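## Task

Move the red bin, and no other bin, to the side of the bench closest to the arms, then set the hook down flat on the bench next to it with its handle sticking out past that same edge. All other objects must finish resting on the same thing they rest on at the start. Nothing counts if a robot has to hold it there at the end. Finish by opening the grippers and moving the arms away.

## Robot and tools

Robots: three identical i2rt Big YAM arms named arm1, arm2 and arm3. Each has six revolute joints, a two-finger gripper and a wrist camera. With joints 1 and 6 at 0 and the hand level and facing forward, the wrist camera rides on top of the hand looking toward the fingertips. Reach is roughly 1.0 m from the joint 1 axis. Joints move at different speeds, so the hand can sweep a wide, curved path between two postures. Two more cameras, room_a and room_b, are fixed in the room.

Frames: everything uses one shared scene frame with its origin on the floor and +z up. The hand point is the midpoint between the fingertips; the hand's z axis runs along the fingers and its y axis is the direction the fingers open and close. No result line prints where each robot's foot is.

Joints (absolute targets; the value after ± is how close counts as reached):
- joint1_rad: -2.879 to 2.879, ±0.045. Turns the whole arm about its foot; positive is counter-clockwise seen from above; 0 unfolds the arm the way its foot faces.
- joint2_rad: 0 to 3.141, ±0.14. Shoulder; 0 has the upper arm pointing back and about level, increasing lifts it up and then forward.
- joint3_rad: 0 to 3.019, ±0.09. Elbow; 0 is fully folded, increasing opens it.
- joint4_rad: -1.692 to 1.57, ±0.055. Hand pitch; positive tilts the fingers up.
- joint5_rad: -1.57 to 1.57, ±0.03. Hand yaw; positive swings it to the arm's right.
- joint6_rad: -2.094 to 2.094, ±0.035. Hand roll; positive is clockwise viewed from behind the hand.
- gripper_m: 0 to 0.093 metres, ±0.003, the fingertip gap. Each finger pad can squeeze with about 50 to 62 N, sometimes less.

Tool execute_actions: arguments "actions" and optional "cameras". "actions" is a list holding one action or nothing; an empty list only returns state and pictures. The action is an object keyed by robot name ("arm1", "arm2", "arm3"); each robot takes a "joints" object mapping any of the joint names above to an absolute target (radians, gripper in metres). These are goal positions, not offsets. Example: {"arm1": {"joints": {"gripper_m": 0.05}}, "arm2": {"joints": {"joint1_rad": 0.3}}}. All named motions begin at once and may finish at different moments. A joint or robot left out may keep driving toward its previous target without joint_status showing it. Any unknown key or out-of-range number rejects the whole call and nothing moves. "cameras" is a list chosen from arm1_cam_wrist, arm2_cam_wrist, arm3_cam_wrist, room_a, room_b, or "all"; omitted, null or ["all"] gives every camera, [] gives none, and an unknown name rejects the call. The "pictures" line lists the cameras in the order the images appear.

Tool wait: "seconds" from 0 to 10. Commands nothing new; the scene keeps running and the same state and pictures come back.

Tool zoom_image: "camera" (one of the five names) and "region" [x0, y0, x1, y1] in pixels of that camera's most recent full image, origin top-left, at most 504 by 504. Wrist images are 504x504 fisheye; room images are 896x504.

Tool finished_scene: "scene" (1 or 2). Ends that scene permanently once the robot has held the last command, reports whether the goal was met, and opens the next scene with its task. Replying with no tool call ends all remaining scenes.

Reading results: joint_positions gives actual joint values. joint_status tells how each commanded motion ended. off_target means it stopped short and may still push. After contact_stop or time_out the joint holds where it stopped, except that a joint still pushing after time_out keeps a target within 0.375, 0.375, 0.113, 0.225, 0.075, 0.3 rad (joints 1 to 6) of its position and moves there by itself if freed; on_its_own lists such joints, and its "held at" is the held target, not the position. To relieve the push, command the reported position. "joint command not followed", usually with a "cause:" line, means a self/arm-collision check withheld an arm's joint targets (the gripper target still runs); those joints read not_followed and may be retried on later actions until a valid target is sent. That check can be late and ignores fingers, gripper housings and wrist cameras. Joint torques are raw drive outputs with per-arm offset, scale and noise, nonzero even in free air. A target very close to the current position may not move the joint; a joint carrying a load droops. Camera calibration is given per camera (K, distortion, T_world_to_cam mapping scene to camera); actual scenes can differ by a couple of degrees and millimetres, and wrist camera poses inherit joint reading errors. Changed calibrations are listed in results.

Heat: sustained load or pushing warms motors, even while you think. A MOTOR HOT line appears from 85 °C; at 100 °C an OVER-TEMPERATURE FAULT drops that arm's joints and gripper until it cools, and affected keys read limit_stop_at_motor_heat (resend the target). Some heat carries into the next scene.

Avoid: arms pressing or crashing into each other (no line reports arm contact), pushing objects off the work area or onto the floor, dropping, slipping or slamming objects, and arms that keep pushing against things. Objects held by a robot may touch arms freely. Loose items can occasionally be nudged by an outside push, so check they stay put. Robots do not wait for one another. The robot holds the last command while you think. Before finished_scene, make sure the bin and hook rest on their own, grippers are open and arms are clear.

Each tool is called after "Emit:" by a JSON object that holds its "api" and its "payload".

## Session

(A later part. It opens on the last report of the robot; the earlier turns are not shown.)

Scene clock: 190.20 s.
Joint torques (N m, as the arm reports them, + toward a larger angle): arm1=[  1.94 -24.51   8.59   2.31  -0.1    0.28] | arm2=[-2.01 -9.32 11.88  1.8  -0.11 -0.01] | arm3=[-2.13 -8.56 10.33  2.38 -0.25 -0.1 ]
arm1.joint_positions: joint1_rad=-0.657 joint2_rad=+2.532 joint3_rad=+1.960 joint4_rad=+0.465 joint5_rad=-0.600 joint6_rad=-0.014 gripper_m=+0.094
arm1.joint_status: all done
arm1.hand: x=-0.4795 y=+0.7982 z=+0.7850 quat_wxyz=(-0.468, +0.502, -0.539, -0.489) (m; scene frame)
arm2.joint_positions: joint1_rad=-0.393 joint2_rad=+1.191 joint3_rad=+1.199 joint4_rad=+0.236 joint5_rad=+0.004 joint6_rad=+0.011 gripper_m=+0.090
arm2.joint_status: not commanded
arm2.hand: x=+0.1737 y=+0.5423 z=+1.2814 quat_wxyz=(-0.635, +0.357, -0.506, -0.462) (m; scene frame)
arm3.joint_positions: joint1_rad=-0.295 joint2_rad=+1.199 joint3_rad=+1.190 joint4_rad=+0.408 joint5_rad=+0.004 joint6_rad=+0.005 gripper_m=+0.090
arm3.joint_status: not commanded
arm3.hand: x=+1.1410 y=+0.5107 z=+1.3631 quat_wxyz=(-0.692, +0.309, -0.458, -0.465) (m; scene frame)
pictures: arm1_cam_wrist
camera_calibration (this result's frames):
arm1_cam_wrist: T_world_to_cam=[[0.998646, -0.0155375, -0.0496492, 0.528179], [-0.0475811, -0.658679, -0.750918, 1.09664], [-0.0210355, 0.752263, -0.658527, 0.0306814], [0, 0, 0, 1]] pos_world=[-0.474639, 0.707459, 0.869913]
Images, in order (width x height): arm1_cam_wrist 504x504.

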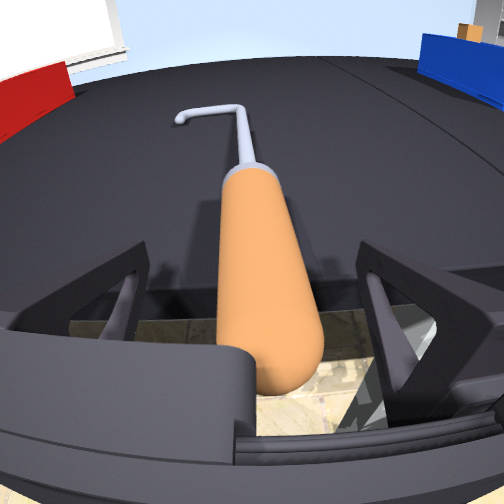

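Emit:
{"api": "execute_actions", "payload": {"actions": [{"arm1":{"joints":{"gripper_m":0,"joint4_rad":0.52}}}], "cameras": []}}

Emit:
{"api": "execute_actions", "payload": {"actions": [{"arm1":{"joints":{"joint2_rad":2.2,"joint3_rad":1.9,"joint4_rad":0.4}}}], "cameras": []}}

Emit:
{"api": "execute_actions", "payload": {"actions": [{"arm1":{"joints":{"joint1_rad":-0.03,"joint5_rad":0,"joint6_rad":-1.57}}}], "cameras": ["arm1_cam_wrist","room_a","room_b"]}}

Scene clock: 194.87 s.
Joint torques (N m, as the arm reports them, + toward a larger angle): arm1=[  1.72 -24.51   8.61   2.99  -0.03   0.27] | arm2=[-1.62 -9.33 11.81  1.76 -0.11 -0.01] | arm3=[-1.71 -8.34 10.31  2.34 -0.27 -0.12]
arm1.joint_positions: joint1_rad=-0.657 joint2_rad=+2.532 joint3_rad=+1.960 joint4_rad=+0.497 joint5_rad=-0.601 joint6_rad=-0.013 gripper_m=+0.031
arm1.joint_status: gripper_m off_target (ended at +0.031, target +0.000); the others done
arm1.hand: x=-0.4793 y=+0.7987 z=+0.7920 quat_wxyz=(-0.479, +0.500, -0.528, -0.492) (m; scene frame)
arm2.joint_positions: joint1_rad=-0.393 joint2_rad=+1.191 joint3_rad=+1.199 joint4_rad=+0.236 joint5_rad=+0.004 joint6_rad=+0.011 gripper_m=+0.090
arm2.joint_status: not commanded
arm2.hand: x=+0.1737 y=+0.5423 z=+1.2814 quat_wxyz=(-0.635, +0.357, -0.506, -0.462) (m; scene frame)
arm3.joint_positions: joint1_rad=-0.295 joint2_rad=+1.199 joint3_rad=+1.190 joint4_rad=+0.408 joint5_rad=+0.004 joint6_rad=+0.005 gripper_m=+0.090
arm3.joint_status: not commanded
arm3.hand: x=+1.1410 y=+0.5107 z=+1.3631 quat_wxyz=(-0.692, +0.309, -0.458, -0.465) (m; scene frame)
pictures: none
No camera images: the call's "cameras" was empty. Leave "cameras" out to get every camera's image.

Scene clock: 196.23 s.
Joint torques (N m, as the arm reports them, + toward a larger angle): arm1=[  1.69 -23.11   9.49   2.75  -0.09   0.24] | arm2=[-2.13 -9.95 11.93  1.77 -0.14 -0.03] | arm3=[-2.02 -8.52 10.36  2.33 -0.28 -0.1 ]
arm1.joint_positions: joint1_rad=-0.657 joint2_rad=+2.221 joint3_rad=+1.868 joint4_rad=+0.383 joint5_rad=-0.599 joint6_rad=-0.010 gripper_m=+0.031
arm1.joint_status: all done
arm1.hand: x=-0.4930 y=+0.7749 z=+0.9887 quat_wxyz=(-0.516, +0.492, -0.494, -0.498) (m; scene frame)
arm2.joint_positions: joint1_rad=-0.393 joint2_rad=+1.191 joint3_rad=+1.199 joint4_rad=+0.236 joint5_rad=+0.004 joint6_rad=+0.011 gripper_m=+0.090
arm2.joint_status: not commanded
arm2.hand: x=+0.1737 y=+0.5423 z=+1.2814 quat_wxyz=(-0.635, +0.357, -0.506, -0.462) (m; scene frame)
arm3.joint_positions: joint1_rad=-0.295 joint2_rad=+1.199 joint3_rad=+1.190 joint4_rad=+0.408 joint5_rad=+0.004 joint6_rad=+0.005 gripper_m=+0.090
arm3.joint_status: not commanded
arm3.hand: x=+1.1410 y=+0.5107 z=+1.3631 quat_wxyz=(-0.692, +0.309, -0.458, -0.465) (m; scene frame)
pictures: none
No camera images: the call's "cameras" was empty. Leave "cameras" out to get every camera's image.

Scene clock: 199.70 s.
Joint torques (N m, as the arm reports them, + toward a larger angle): arm1=[  1.   -24.49   9.52   3.15  -0.07  -0.22] | arm2=[-1.68 -9.64 12.01  1.79 -0.1  -0.05] | arm3=[-2.15 -8.43 10.45  2.39 -0.27 -0.11]
arm1.joint_positions: joint1_rad=-0.022 joint2_rad=+2.236 joint3_rad=+1.868 joint4_rad=+0.375 joint5_rad=+0.000 joint6_rad=-1.519 gripper_m=+0.031
arm1.joint_status: joint6_rad time_out (moved -1.510 of -1.560); the others done
arm1.on_its_own: joint6_rad reads -1.519 and still pushes toward -1.570 since a time_out
arm1.hand: x=-0.9390 y=+0.9134 z=+0.9799 quat_wxyz=(-0.710, +0.703, -0.016, -0.028) (m; scene frame)
arm2.joint_positions: joint1_rad=-0.393 joint2_rad=+1.191 joint3_rad=+1.199 joint4_rad=+0.236 joint5_rad=+0.004 joint6_rad=+0.011 gripper_m=+0.090
arm2.joint_status: not commanded
arm2.hand: x=+0.1737 y=+0.5423 z=+1.2814 quat_wxyz=(-0.635, +0.357, -0.506, -0.462) (m; scene frame)
arm3.joint_positions: joint1_rad=-0.295 joint2_rad=+1.199 joint3_rad=+1.190 joint4_rad=+0.408 joint5_rad=+0.004 joint6_rad=+0.005 gripper_m=+0.090
arm3.joint_status: not commanded
arm3.hand: x=+1.1410 y=+0.5107 z=+1.3631 quat_wxyz=(-0.692, +0.309, -0.458, -0.465) (m; scene frame)
pictures: arm1_cam_wrist, room_a, room_b
camera_calibration (this result's frames):
arm1_cam_wrist: T_world_to_cam=[[0.0549418, -0.00675095, 0.998467, -0.922621], [0.813687, -0.579261, -0.0486907, 1.34506], [0.578701, 0.815114, -0.0263325, -0.0510781], [0, 0, 0, 1]] pos_world=[-1.0142, 0.814544, 0.985353]
Images, in order (width x height): arm1_cam_wrist 504x504, room_a 896x504, room_b 896x504.

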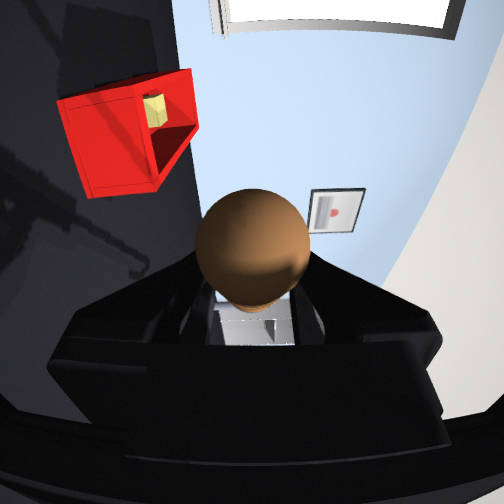

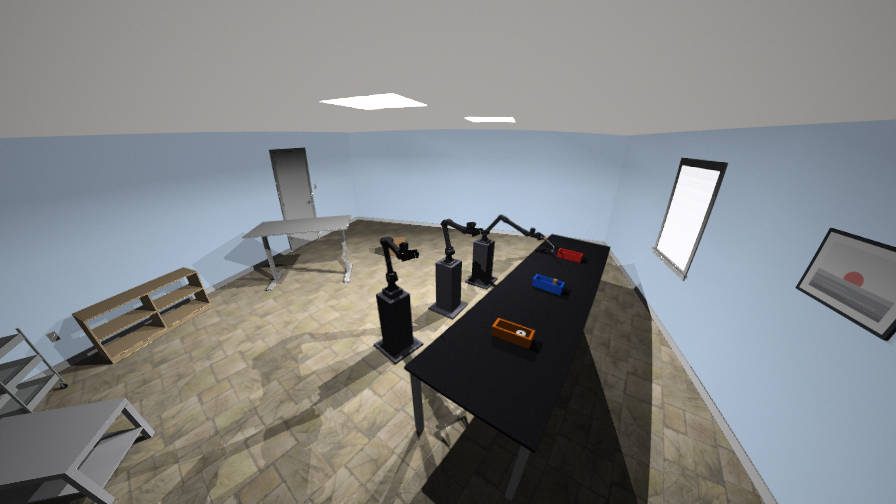

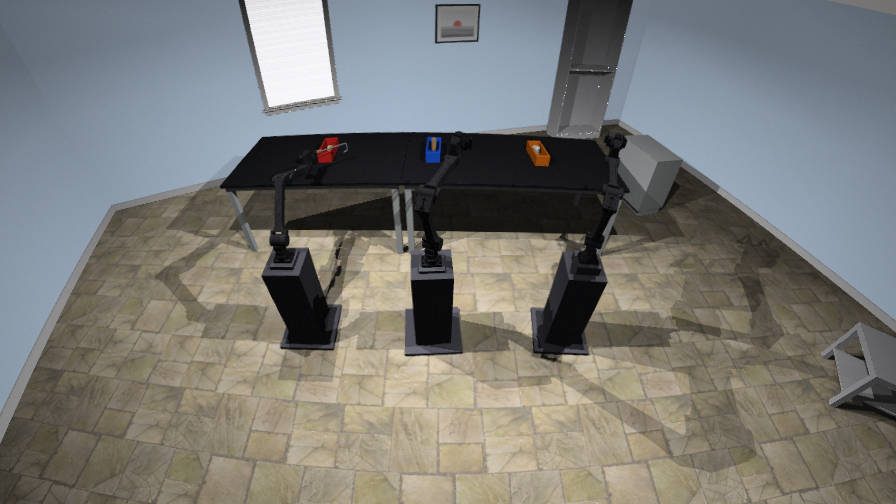

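Emit:
{"api": "execute_actions", "payload": {"actions": [{"arm1":{"joints":{"joint1_rad":-0.12,"joint2_rad":2.45,"joint3_rad":2.22,"joint4_rad":0.28,"joint5_rad":-0.75,"joint6_rad":-1.53}}}], "cameras": ["arm1_cam_wrist","room_a","room_b"]}}

Emit:
{"api": "zoom_image", "payload": {"camera": "room_b", "region": [240,110,400,200]}}

Emit:
{"api": "zoom_image", "payload": {"camera": "room_a", "region": [480,200,620,280]}}

Scene clock: 206.80 s.
Joint torques (N m, as the arm reports them, + toward a larger angle): arm1=[  1.69 -26.55  13.18   2.51  -0.28   0.2 ] | arm2=[-1.81 -9.63 11.95  1.82 -0.12 -0.02] | arm3=[-1.9  -8.61 10.37  2.35 -0.25 -0.11]
arm1.joint_positions: joint1_rad=-0.120 joint2_rad=+2.487 joint3_rad=+2.129 joint4_rad=+0.267 joint5_rad=-0.746 joint6_rad=-1.525 gripper_m=+0.031
arm1.joint_status: joint3_rad time_out (moved +0.262 of +0.352); the others done
arm1.on_its_own: joint3_rad reads +2.129 and still pushes toward +2.220 since a time_out
arm1.hand: x=-0.9660 y=+0.9298 z=+0.8842 quat_wxyz=(-0.635, +0.700, +0.198, -0.262) (m; scene frame)
arm2.joint_positions: joint1_rad=-0.393 joint2_rad=+1.191 joint3_rad=+1.199 joint4_rad=+0.236 joint5_rad=+0.004 joint6_rad=+0.011 gripper_m=+0.090
arm2.joint_status: not commanded
arm2.hand: x=+0.1737 y=+0.5423 z=+1.2814 quat_wxyz=(-0.635, +0.357, -0.506, -0.462) (m; scene frame)
arm3.joint_positions: joint1_rad=-0.295 joint2_rad=+1.199 joint3_rad=+1.190 joint4_rad=+0.408 joint5_rad=+0.004 joint6_rad=+0.005 gripper_m=+0.090
arm3.joint_status: not commanded
arm3.hand: x=+1.1410 y=+0.5107 z=+1.3631 quat_wxyz=(-0.692, +0.309, -0.458, -0.465) (m; scene frame)
pictures: arm1_cam_wrist, room_a, room_b
camera_calibration (this result's frames):
arm1_cam_wrist: T_world_to_cam=[[0.046596, 0.113055, 0.992495, -0.939675], [0.99841, 0.0262667, -0.0498658, 0.988356], [-0.0317072, 0.993241, -0.111652, -0.731115], [0, 0, 0, 1]] pos_world=[-0.966182, 0.806448, 0.900278]
Images, in order (width x height): arm1_cam_wrist 504x504, room_a 896x504, room_b 896x504.

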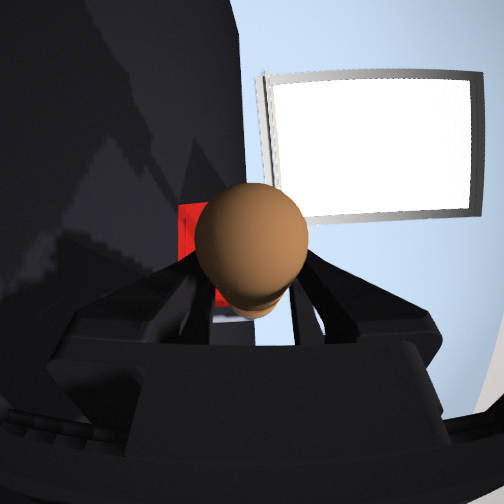

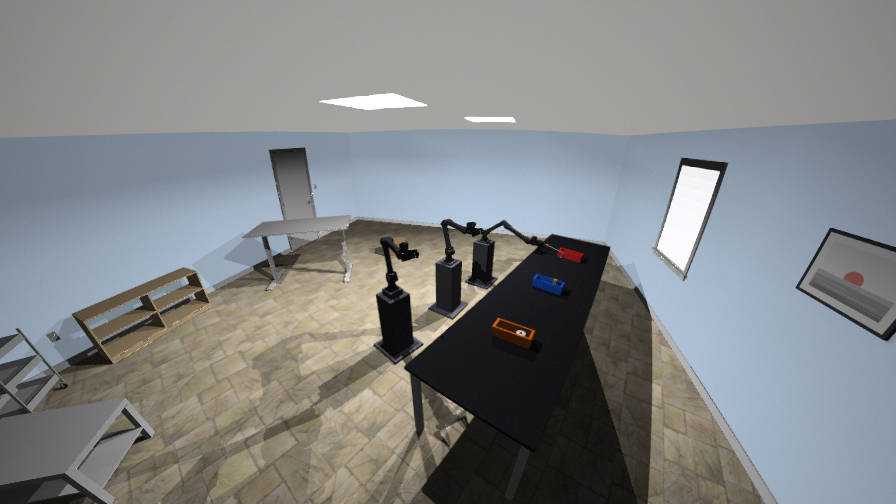

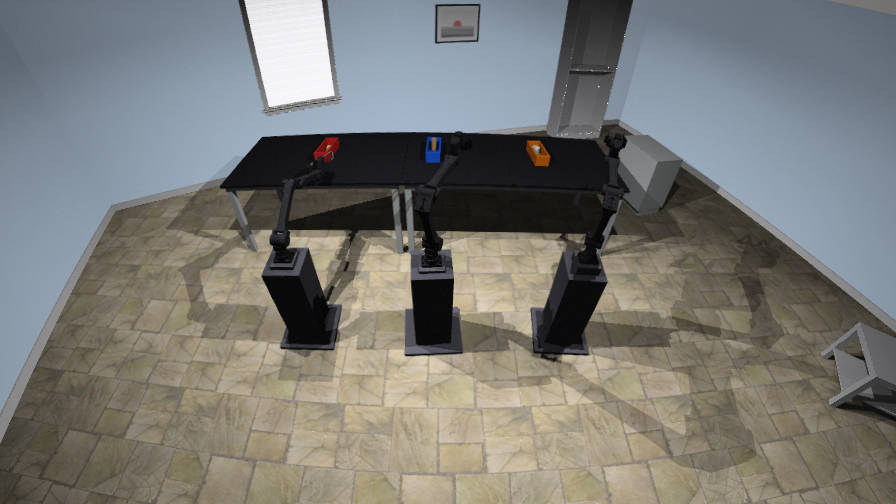

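Region (240, 110, 400, 200) of room_b's 896x504 image, scaled by 3.150, with more detail than that image has; it fills the top 284 rows of this view, and the rest is white.

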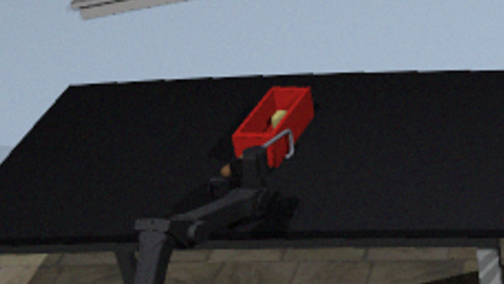

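Region (480, 200, 620, 280) of room_a's 896x504 image, scaled by 3.600, with more detail than that image has; it fills the top 288 rows of this view, and the rest is white.

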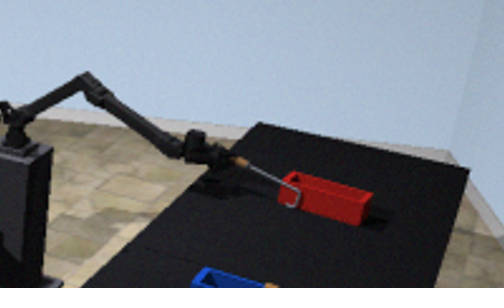

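Emit:
{"api": "execute_actions", "payload": {"actions": [{"arm1":{"joints":{"joint2_rad":2.36,"joint3_rad":2.22}}}], "cameras": []}}

Emit:
{"api": "execute_actions", "payload": {"actions": [{"arm1":{"joints":{"joint1_rad":-0.04}}}], "cameras": ["room_a","room_b"]}}

Emit:
{"api": "zoom_image", "payload": {"camera": "room_b", "region": [240,110,400,200]}}

Emit:
{"api": "zoom_image", "payload": {"camera": "room_a", "region": [480,200,620,280]}}

Scene clock: 213.03 s.
Joint torques (N m, as the arm reports them, + toward a larger angle): arm1=[  1.77 -29.66  13.3    2.94  -0.26   0.02] | arm2=[-1.68 -9.7  11.87  1.7  -0.1  -0.03] | arm3=[-1.75 -8.44 10.35  2.41 -0.26 -0.13]
arm1.joint_positions: joint1_rad=-0.120 joint2_rad=+2.440 joint3_rad=+2.129 joint4_rad=+0.256 joint5_rad=-0.746 joint6_rad=-1.506 gripper_m=+0.031
arm1.joint_status: joint3_rad time_out (moved +0.000 of +0.091); the others done
arm1.on_its_own: joint3_rad reads +2.129 and still pushes toward +2.220 since a time_out
arm1.hand: x=-0.9657 y=+0.9274 z=+0.9245 quat_wxyz=(-0.645, +0.690, +0.197, -0.263) (m; scene frame)
arm2.joint_positions: joint1_rad=-0.393 joint2_rad=+1.191 joint3_rad=+1.199 joint4_rad=+0.236 joint5_rad=+0.004 joint6_rad=+0.011 gripper_m=+0.090
arm2.joint_status: not commanded
arm2.hand: x=+0.1737 y=+0.5423 z=+1.2814 quat_wxyz=(-0.635, +0.357, -0.506, -0.462) (m; scene frame)
arm3.joint_positions: joint1_rad=-0.295 joint2_rad=+1.199 joint3_rad=+1.190 joint4_rad=+0.408 joint5_rad=+0.004 joint6_rad=+0.005 gripper_m=+0.090
arm3.joint_status: not commanded
arm3.hand: x=+1.1410 y=+0.5107 z=+1.3631 quat_wxyz=(-0.692, +0.309, -0.458, -0.465) (m; scene frame)
pictures: none
No camera images: the call's "cameras" was empty. Leave "cameras" out to get every camera's image.

not run: a stop came earlier in this reply.

Region (240, 110, 400, 200) of room_b's 896x504 image, scaled by 3.150, with more detail than that image has; it fills the top 284 rows of this view, and the rest is white.

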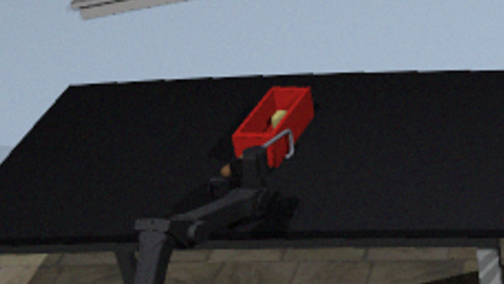

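Region (480, 200, 620, 280) of room_a's 896x504 image, scaled by 3.600, with more detail than that image has; it fills the top 288 rows of this view, and the rest is white.

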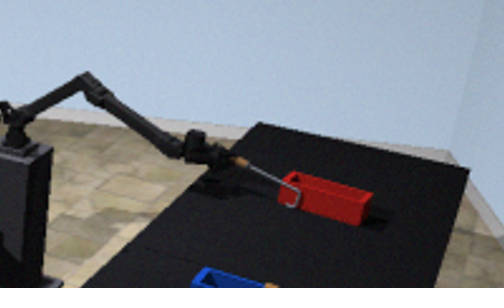

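Emit:
{"api": "execute_actions", "payload": {"actions": [{"arm1":{"joints":{"joint2_rad":2.3,"joint4_rad":0.33}}}], "cameras": []}}

Emit:
{"api": "execute_actions", "payload": {"actions": [{"arm1":{"joints":{"joint1_rad":-0.04}}}], "cameras": ["room_a","room_b"]}}

Emit:
{"api": "zoom_image", "payload": {"camera": "room_b", "region": [240,110,400,200]}}

Emit:
{"api": "zoom_image", "payload": {"camera": "room_a", "region": [480,200,620,280]}}

Scene clock: 218.53 s.
Joint torques (N m, as the arm reports them, + toward a larger angle): arm1=[  1.72 -28.41  13.44   3.78  -0.2    0.  ] | arm2=[-2.3  -9.77 11.88  1.72 -0.15 -0.06] | arm3=[-2.   -8.6  10.38  2.42 -0.28 -0.12]
arm1.joint_positions: joint1_rad=-0.120 joint2_rad=+2.370 joint3_rad=+2.129 joint4_rad=+0.284 joint5_rad=-0.746 joint6_rad=-1.504 gripper_m=+0.031
arm1.joint_status: all done
arm1.on_its_own: joint3_rad reads +2.129 and still pushes toward +2.220 since a time_out
arm1.hand: x=-0.9655 y=+0.9203 z=+0.9925 quat_wxyz=(-0.677, +0.659, +0.211, -0.251) (m; scene frame)
arm2.joint_positions: joint1_rad=-0.393 joint2_rad=+1.191 joint3_rad=+1.199 joint4_rad=+0.236 joint5_rad=+0.004 joint6_rad=+0.011 gripper_m=+0.090
arm2.joint_status: not commanded
arm2.hand: x=+0.1737 y=+0.5423 z=+1.2814 quat_wxyz=(-0.635, +0.357, -0.506, -0.462) (m; scene frame)
arm3.joint_positions: joint1_rad=-0.295 joint2_rad=+1.199 joint3_rad=+1.190 joint4_rad=+0.408 joint5_rad=+0.004 joint6_rad=+0.005 gripper_m=+0.090
arm3.joint_status: not commanded
arm3.hand: x=+1.1410 y=+0.5107 z=+1.3631 quat_wxyz=(-0.692, +0.309, -0.458, -0.465) (m; scene frame)
pictures: none
No camera images: the call's "cameras" was empty. Leave "cameras" out to get every camera's image.

Scene clock: 219.93 s.
Joint torques (N m, as the arm reports them, + toward a larger angle): arm1=[  1.22 -28.28  13.42   3.75   0.     0.  ] | arm2=[-1.73 -9.68 11.89  1.75 -0.1  -0.04] | arm3=[-2.07 -8.42 10.41  2.45 -0.25 -0.1 ]
arm1.joint_positions: joint1_rad=-0.036 joint2_rad=+2.370 joint3_rad=+2.129 joint4_rad=+0.284 joint5_rad=-0.751 joint6_rad=-1.504 gripper_m=+0.031
arm1.joint_status: all done
arm1.on_its_own: joint3_rad reads +2.129 and still pushes toward +2.220 since a time_out
arm1.hand: x=-1.0432 y=+0.9130 z=+0.9934 quat_wxyz=(-0.665, +0.649, +0.240, -0.280) (m; scene frame)
arm2.joint_positions: joint1_rad=-0.393 joint2_rad=+1.191 joint3_rad=+1.199 joint4_rad=+0.236 joint5_rad=+0.004 joint6_rad=+0.011 gripper_m=+0.090
arm2.joint_status: not commanded
arm2.hand: x=+0.1737 y=+0.5423 z=+1.2814 quat_wxyz=(-0.635, +0.357, -0.506, -0.462) (m; scene frame)
arm3.joint_positions: joint1_rad=-0.295 joint2_rad=+1.199 joint3_rad=+1.190 joint4_rad=+0.408 joint5_rad=+0.004 joint6_rad=+0.005 gripper_m=+0.090
arm3.joint_status: not commanded
arm3.hand: x=+1.1410 y=+0.5107 z=+1.3631 quat_wxyz=(-0.692, +0.309, -0.458, -0.465) (m; scene frame)
pictures: room_a, room_b
Images, in order (width x height): room_a 896x504, room_b 896x504.

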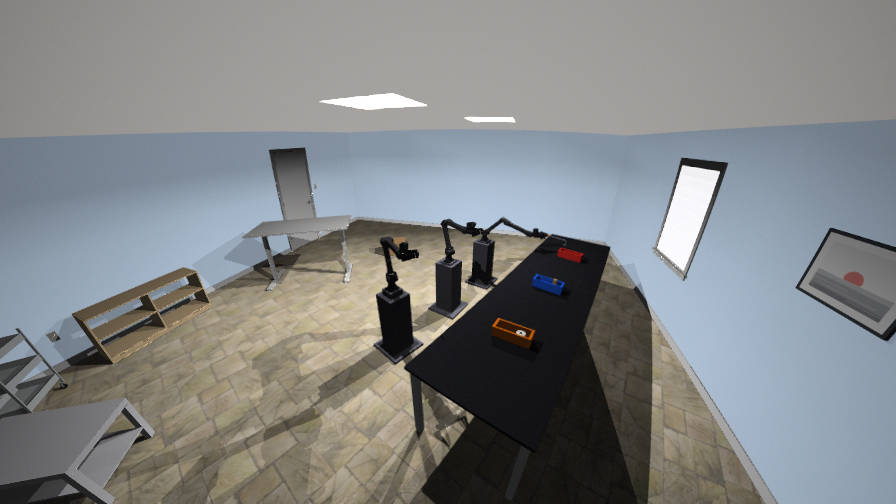

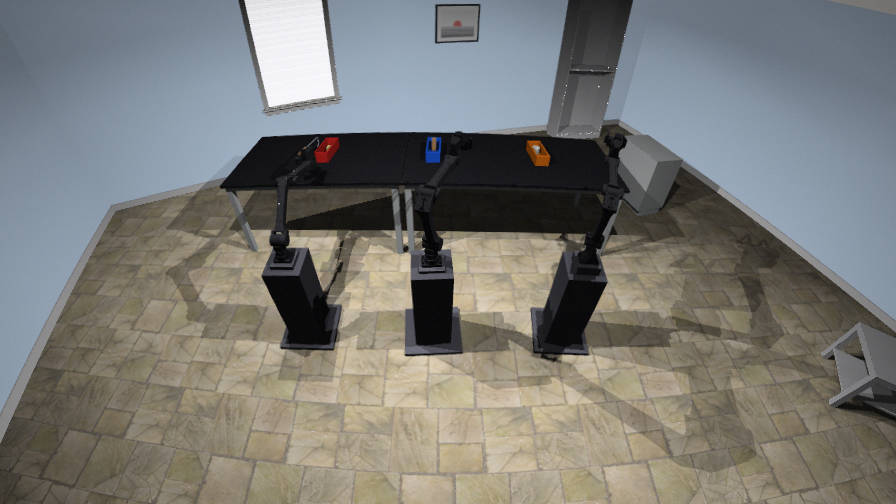

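Region (240, 110, 400, 200) of room_b's 896x504 image, scaled by 3.150, with more detail than that image has; it fills the top 284 rows of this view, and the rest is white.

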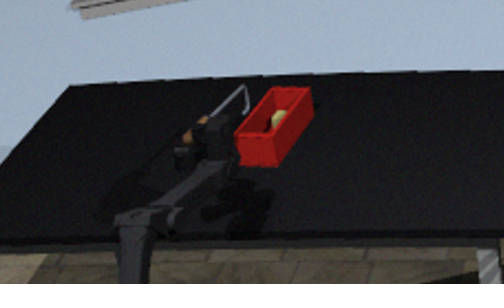

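Region (480, 200, 620, 280) of room_a's 896x504 image, scaled by 3.600, with more detail than that image has; it fills the top 288 rows of this view, and the rest is white.

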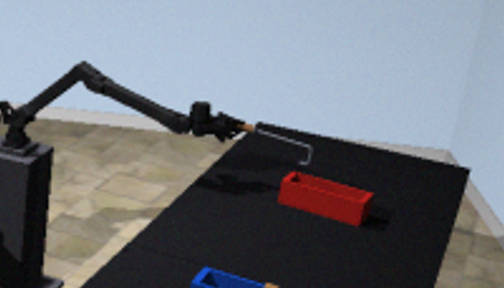

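Emit:
{"api": "execute_actions", "payload": {"actions": [{"arm1":{"joints":{"joint1_rad":-0.075,"joint2_rad":2.46}}}], "cameras": ["room_a","room_b"]}}

Emit:
{"api": "zoom_image", "payload": {"camera": "room_b", "region": [240,110,400,200]}}

Emit:
{"api": "zoom_image", "payload": {"camera": "room_a", "region": [480,200,620,280]}}

Scene clock: 228.87 s.
Joint torques (N m, as the arm reports them, + toward a larger angle): arm1=[  1.86 -27.29  12.02   2.58   0.02   0.25] | arm2=[-1.87 -9.74 11.88  1.75 -0.12 -0.01] | arm3=[-2.04 -8.51 10.4   2.36 -0.25 -0.11]
arm1.joint_positions: joint1_rad=-0.077 joint2_rad=+2.507 joint3_rad=+2.147 joint4_rad=+0.316 joint5_rad=-0.752 joint6_rad=-1.531 gripper_m=+0.031
arm1.joint_status: all done
arm1.hand: x=-1.0065 y=+0.9303 z=+0.8867 quat_wxyz=(-0.645, +0.679, +0.224, -0.269) (m; scene frame)
arm2.joint_positions: joint1_rad=-0.393 joint2_rad=+1.191 joint3_rad=+1.199 joint4_rad=+0.236 joint5_rad=+0.004 joint6_rad=+0.011 gripper_m=+0.090
arm2.joint_status: not commanded
arm2.hand: x=+0.1737 y=+0.5423 z=+1.2814 quat_wxyz=(-0.635, +0.357, -0.506, -0.462) (m; scene frame)
arm3.joint_positions: joint1_rad=-0.295 joint2_rad=+1.199 joint3_rad=+1.190 joint4_rad=+0.408 joint5_rad=+0.004 joint6_rad=+0.005 gripper_m=+0.090
arm3.joint_status: not commanded
arm3.hand: x=+1.1410 y=+0.5107 z=+1.3631 quat_wxyz=(-0.692, +0.309, -0.458, -0.465) (m; scene frame)
pictures: room_a, room_b
Images, in order (width x height): room_a 896x504, room_b 896x504.

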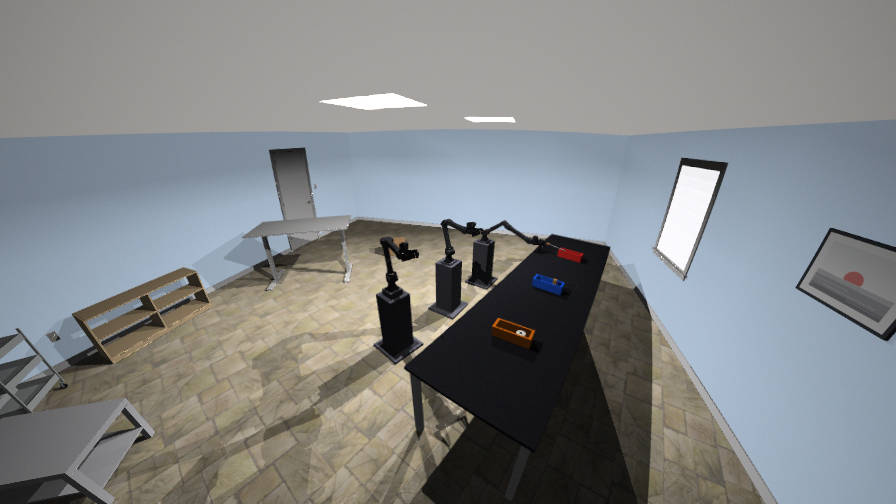

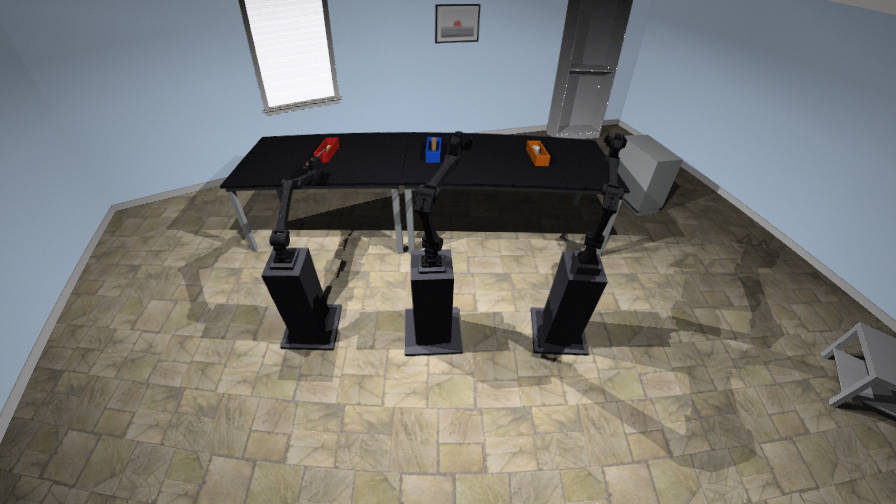

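Region (240, 110, 400, 200) of room_b's 896x504 image, scaled by 3.150, with more detail than that image has; it fills the top 284 rows of this view, and the rest is white.

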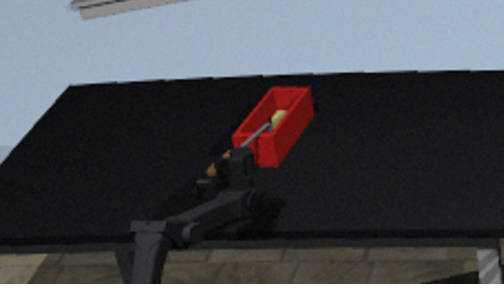

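Region (480, 200, 620, 280) of room_a's 896x504 image, scaled by 3.600, with more detail than that image has; it fills the top 288 rows of this view, and the rest is white.

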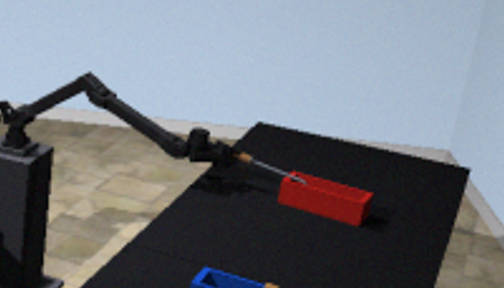

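Emit:
{"api": "execute_actions", "payload": {"actions": [{"arm1":{"joints":{"joint2_rad":2.21,"joint3_rad":1.67,"joint4_rad":0.55}}}], "cameras": []}}

Emit:
{"api": "execute_actions", "payload": {"actions": [{"arm1":{"joints":{"joint2_rad":1.98,"joint3_rad":1.29,"joint4_rad":0.69}}}], "cameras": ["room_a","room_b"]}}

Emit:
{"api": "zoom_image", "payload": {"camera": "room_a", "region": [480,200,620,280]}}

Scene clock: 235.47 s.
Joint torques (N m, as the arm reports them, + toward a larger angle): arm1=[  1.63 -22.86   7.81   2.85  -0.07   0.22] | arm2=[-1.95 -9.63 11.9   1.77 -0.13 -0.04] | arm3=[-1.83 -8.31 10.38  2.38 -0.26 -0.11]
arm1.joint_positions: joint1_rad=-0.077 joint2_rad=+2.240 joint3_rad=+1.650 joint4_rad=+0.527 joint5_rad=-0.750 joint6_rad=-1.528 gripper_m=+0.031
arm1.joint_status: all done
arm1.hand: x=-1.0100 y=+0.8334 z=+0.8900 quat_wxyz=(-0.639, +0.685, +0.220, -0.272) (m; scene frame)
arm2.joint_positions: joint1_rad=-0.393 joint2_rad=+1.191 joint3_rad=+1.199 joint4_rad=+0.236 joint5_rad=+0.004 joint6_rad=+0.011 gripper_m=+0.090
arm2.joint_status: not commanded
arm2.hand: x=+0.1737 y=+0.5423 z=+1.2814 quat_wxyz=(-0.635, +0.357, -0.506, -0.462) (m; scene frame)
arm3.joint_positions: joint1_rad=-0.295 joint2_rad=+1.199 joint3_rad=+1.190 joint4_rad=+0.408 joint5_rad=+0.004 joint6_rad=+0.005 gripper_m=+0.090
arm3.joint_status: not commanded
arm3.hand: x=+1.1410 y=+0.5107 z=+1.3631 quat_wxyz=(-0.692, +0.309, -0.458, -0.465) (m; scene frame)
pictures: none
No camera images: the call's "cameras" was empty. Leave "cameras" out to get every camera's image.

Scene clock: 236.50 s.
Joint torques (N m, as the arm reports them, + toward a larger angle): arm1=[  1.79 -20.54   6.49   3.19  -0.17   0.1 ] | arm2=[-1.96 -9.68 12.    1.73 -0.11 -0.02] | arm3=[-2.09 -8.56 10.37  2.34 -0.27 -0.11]
arm1.joint_positions: joint1_rad=-0.077 joint2_rad=+2.025 joint3_rad=+1.281 joint4_rad=+0.659 joint5_rad=-0.748 joint6_rad=-1.515 gripper_m=+0.031
arm1.joint_status: all done
arm1.hand: x=-1.0135 y=+0.7358 z=+0.8945 quat_wxyz=(-0.630, +0.694, +0.211, -0.279) (m; scene frame)
arm2.joint_positions: joint1_rad=-0.393 joint2_rad=+1.191 joint3_rad=+1.199 joint4_rad=+0.236 joint5_rad=+0.004 joint6_rad=+0.011 gripper_m=+0.090
arm2.joint_status: not commanded
arm2.hand: x=+0.1737 y=+0.5423 z=+1.2814 quat_wxyz=(-0.635, +0.357, -0.506, -0.462) (m; scene frame)
arm3.joint_positions: joint1_rad=-0.295 joint2_rad=+1.199 joint3_rad=+1.190 joint4_rad=+0.408 joint5_rad=+0.004 joint6_rad=+0.005 gripper_m=+0.090
arm3.joint_status: not commanded
arm3.hand: x=+1.1410 y=+0.5107 z=+1.3631 quat_wxyz=(-0.692, +0.309, -0.458, -0.465) (m; scene frame)
pictures: room_a, room_b
Images, in order (width x height): room_a 896x504, room_b 896x504.

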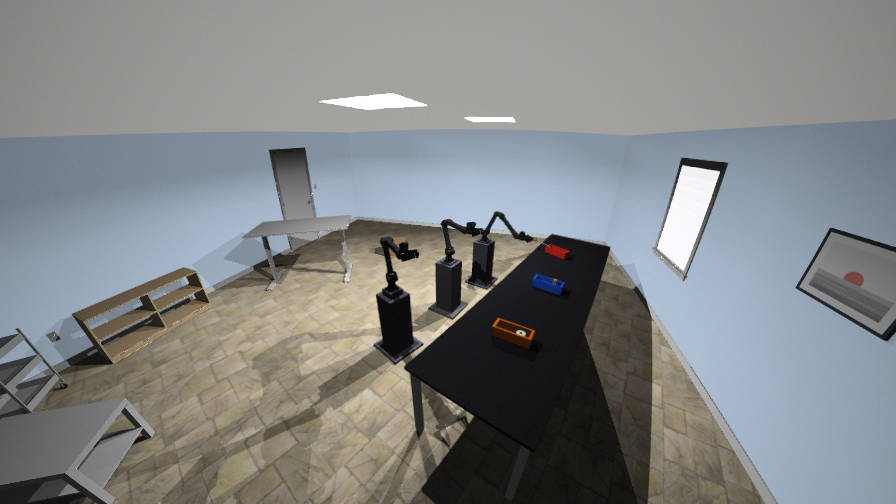

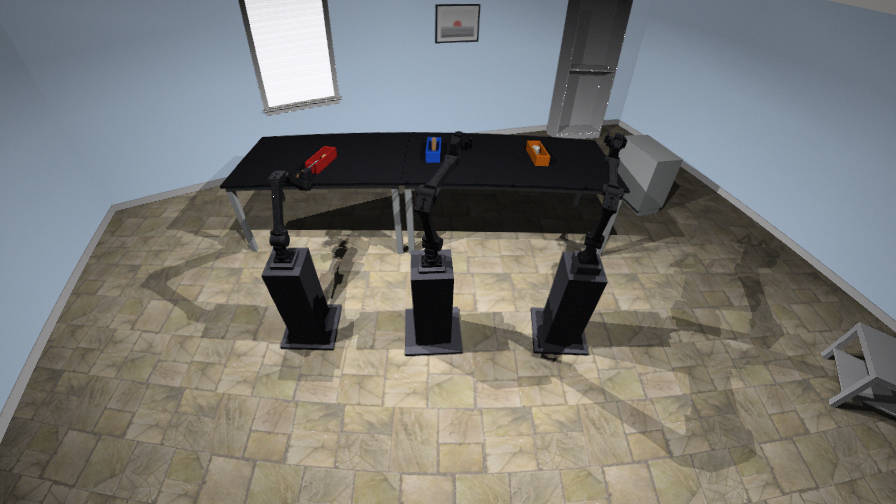

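Region (480, 200, 620, 280) of room_a's 896x504 image, scaled by 3.600, with more detail than that image has; it fills the top 288 rows of this view, and the rest is white.

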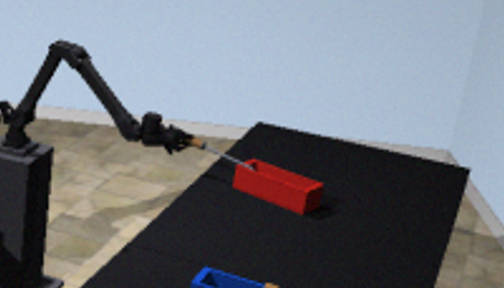

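Emit:
{"api": "execute_actions", "payload": {"actions": [{"arm1":{"joints":{"joint1_rad":-0.2,"joint2_rad":1.78,"joint3_rad":0.96,"joint4_rad":0.82}}}], "cameras": ["room_a","room_b"]}}

Emit:
{"api": "zoom_image", "payload": {"camera": "room_a", "region": [480,200,620,280]}}

Emit:
{"api": "zoom_image", "payload": {"camera": "room_b", "region": [240,130,400,220]}}

Scene clock: 241.80 s.
Joint torques (N m, as the arm reports them, + toward a larger angle): arm1=[  2.08 -16.5    6.51   3.61  -0.23   0.05] | arm2=[-2.06 -9.74 11.91  1.67 -0.13 -0.02] | arm3=[-2.17 -8.62 10.34  2.35 -0.27 -0.1 ]
arm1.joint_positions: joint1_rad=-0.207 joint2_rad=+1.819 joint3_rad=+0.940 joint4_rad=+0.778 joint5_rad=-0.747 joint6_rad=-1.510 gripper_m=+0.031
arm1.joint_status: all done
arm1.hand: x=-0.9356 y=+0.6367 z=+0.8943 quat_wxyz=(-0.640, +0.712, +0.161, -0.241) (m; scene frame)
arm2.joint_positions: joint1_rad=-0.393 joint2_rad=+1.191 joint3_rad=+1.199 joint4_rad=+0.236 joint5_rad=+0.004 joint6_rad=+0.011 gripper_m=+0.090
arm2.joint_status: not commanded
arm2.hand: x=+0.1737 y=+0.5423 z=+1.2814 quat_wxyz=(-0.635, +0.357, -0.506, -0.462) (m; scene frame)
arm3.joint_positions: joint1_rad=-0.295 joint2_rad=+1.199 joint3_rad=+1.190 joint4_rad=+0.408 joint5_rad=+0.004 joint6_rad=+0.005 gripper_m=+0.090
arm3.joint_status: not commanded
arm3.hand: x=+1.1410 y=+0.5107 z=+1.3631 quat_wxyz=(-0.692, +0.309, -0.458, -0.465) (m; scene frame)
pictures: room_a, room_b
Images, in order (width x height): room_a 896x504, room_b 896x504.

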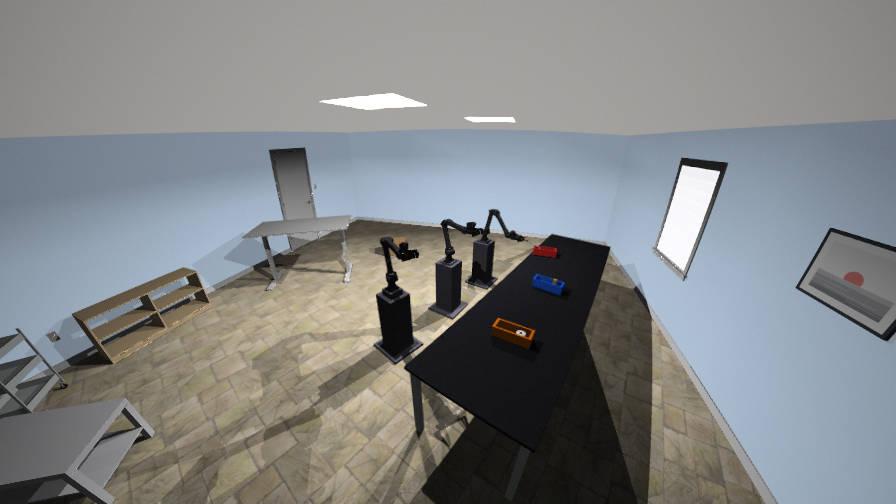

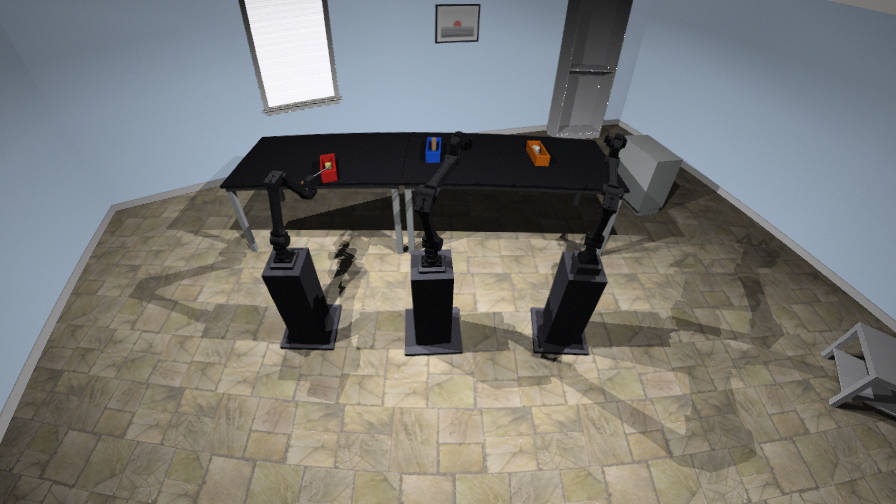

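Region (480, 200, 620, 280) of room_a's 896x504 image, scaled by 3.600, with more detail than that image has; it fills the top 288 rows of this view, and the rest is white.

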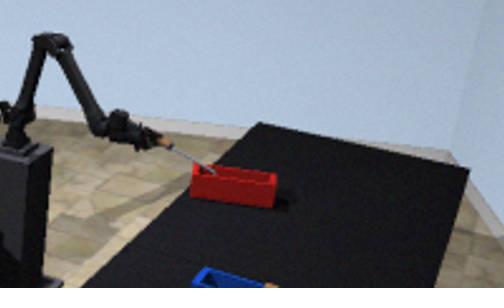

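Region (240, 130, 400, 220) of room_b's 896x504 image, scaled by 3.150, with more detail than that image has; it fills the top 284 rows of this view, and the rest is white.

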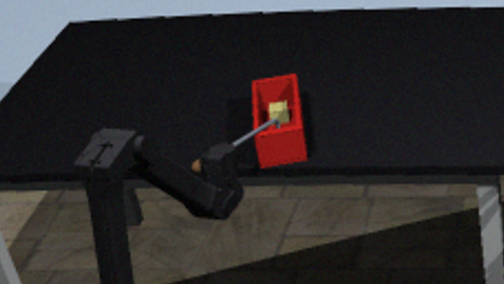

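Emit:
{"api": "execute_actions", "payload": {"actions": [{"arm1":{"joints":{"joint2_rad":1.70,"joint3_rad":0.86,"joint4_rad":0.85}}}], "cameras": ["room_b"]}}

Emit:
{"api": "zoom_image", "payload": {"camera": "room_b", "region": [240,130,400,220]}}

Scene clock: 248.57 s.
Joint torques (N m, as the arm reports them, + toward a larger angle): arm1=[  2.09 -15.76   6.42   3.61  -0.16   0.04] | arm2=[-2.35 -9.67 11.86  1.71 -0.12 -0.03] | arm3=[-2.3  -8.58 10.46  2.35 -0.27 -0.11]
arm1.joint_positions: joint1_rad=-0.206 joint2_rad=+1.746 joint3_rad=+0.839 joint4_rad=+0.807 joint5_rad=-0.748 joint6_rad=-1.508 gripper_m=+0.031
arm1.joint_status: all done
arm1.hand: x=-0.9417 y=+0.6028 z=+0.8990 quat_wxyz=(-0.640, +0.711, +0.161, -0.242) (m; scene frame)
arm2.joint_positions: joint1_rad=-0.393 joint2_rad=+1.191 joint3_rad=+1.199 joint4_rad=+0.236 joint5_rad=+0.004 joint6_rad=+0.011 gripper_m=+0.090
arm2.joint_status: not commanded
arm2.hand: x=+0.1737 y=+0.5423 z=+1.2814 quat_wxyz=(-0.635, +0.357, -0.506, -0.462) (m; scene frame)
arm3.joint_positions: joint1_rad=-0.295 joint2_rad=+1.199 joint3_rad=+1.190 joint4_rad=+0.408 joint5_rad=+0.004 joint6_rad=+0.005 gripper_m=+0.090
arm3.joint_status: not commanded
arm3.hand: x=+1.1410 y=+0.5107 z=+1.3631 quat_wxyz=(-0.692, +0.309, -0.458, -0.465) (m; scene frame)
pictures: room_b
Images, in order (width x height): room_b 896x504.

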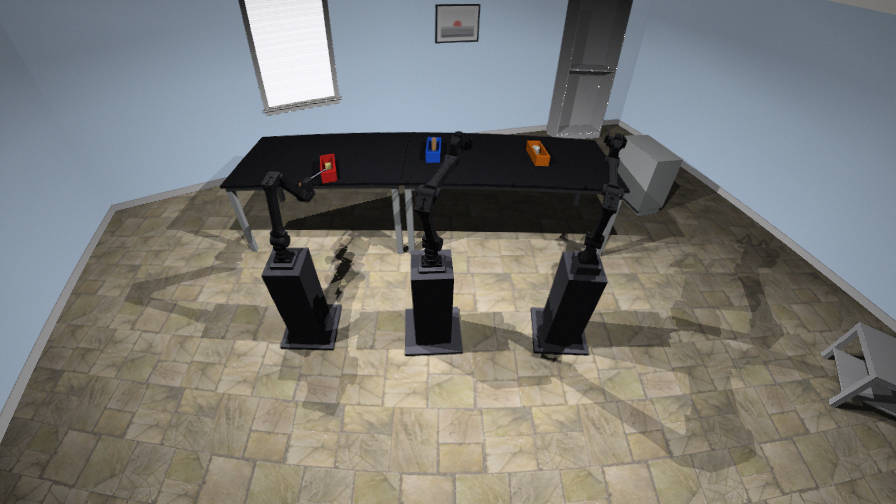

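Region (240, 130, 400, 220) of room_b's 896x504 image, scaled by 3.150, with more detail than that image has; it fills the top 284 rows of this view, and the rest is white.

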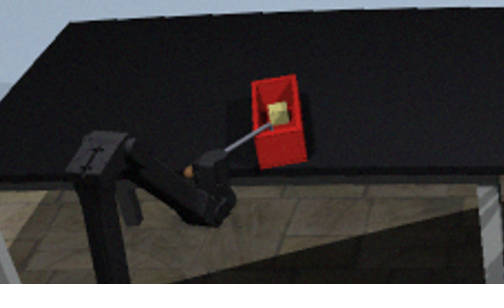

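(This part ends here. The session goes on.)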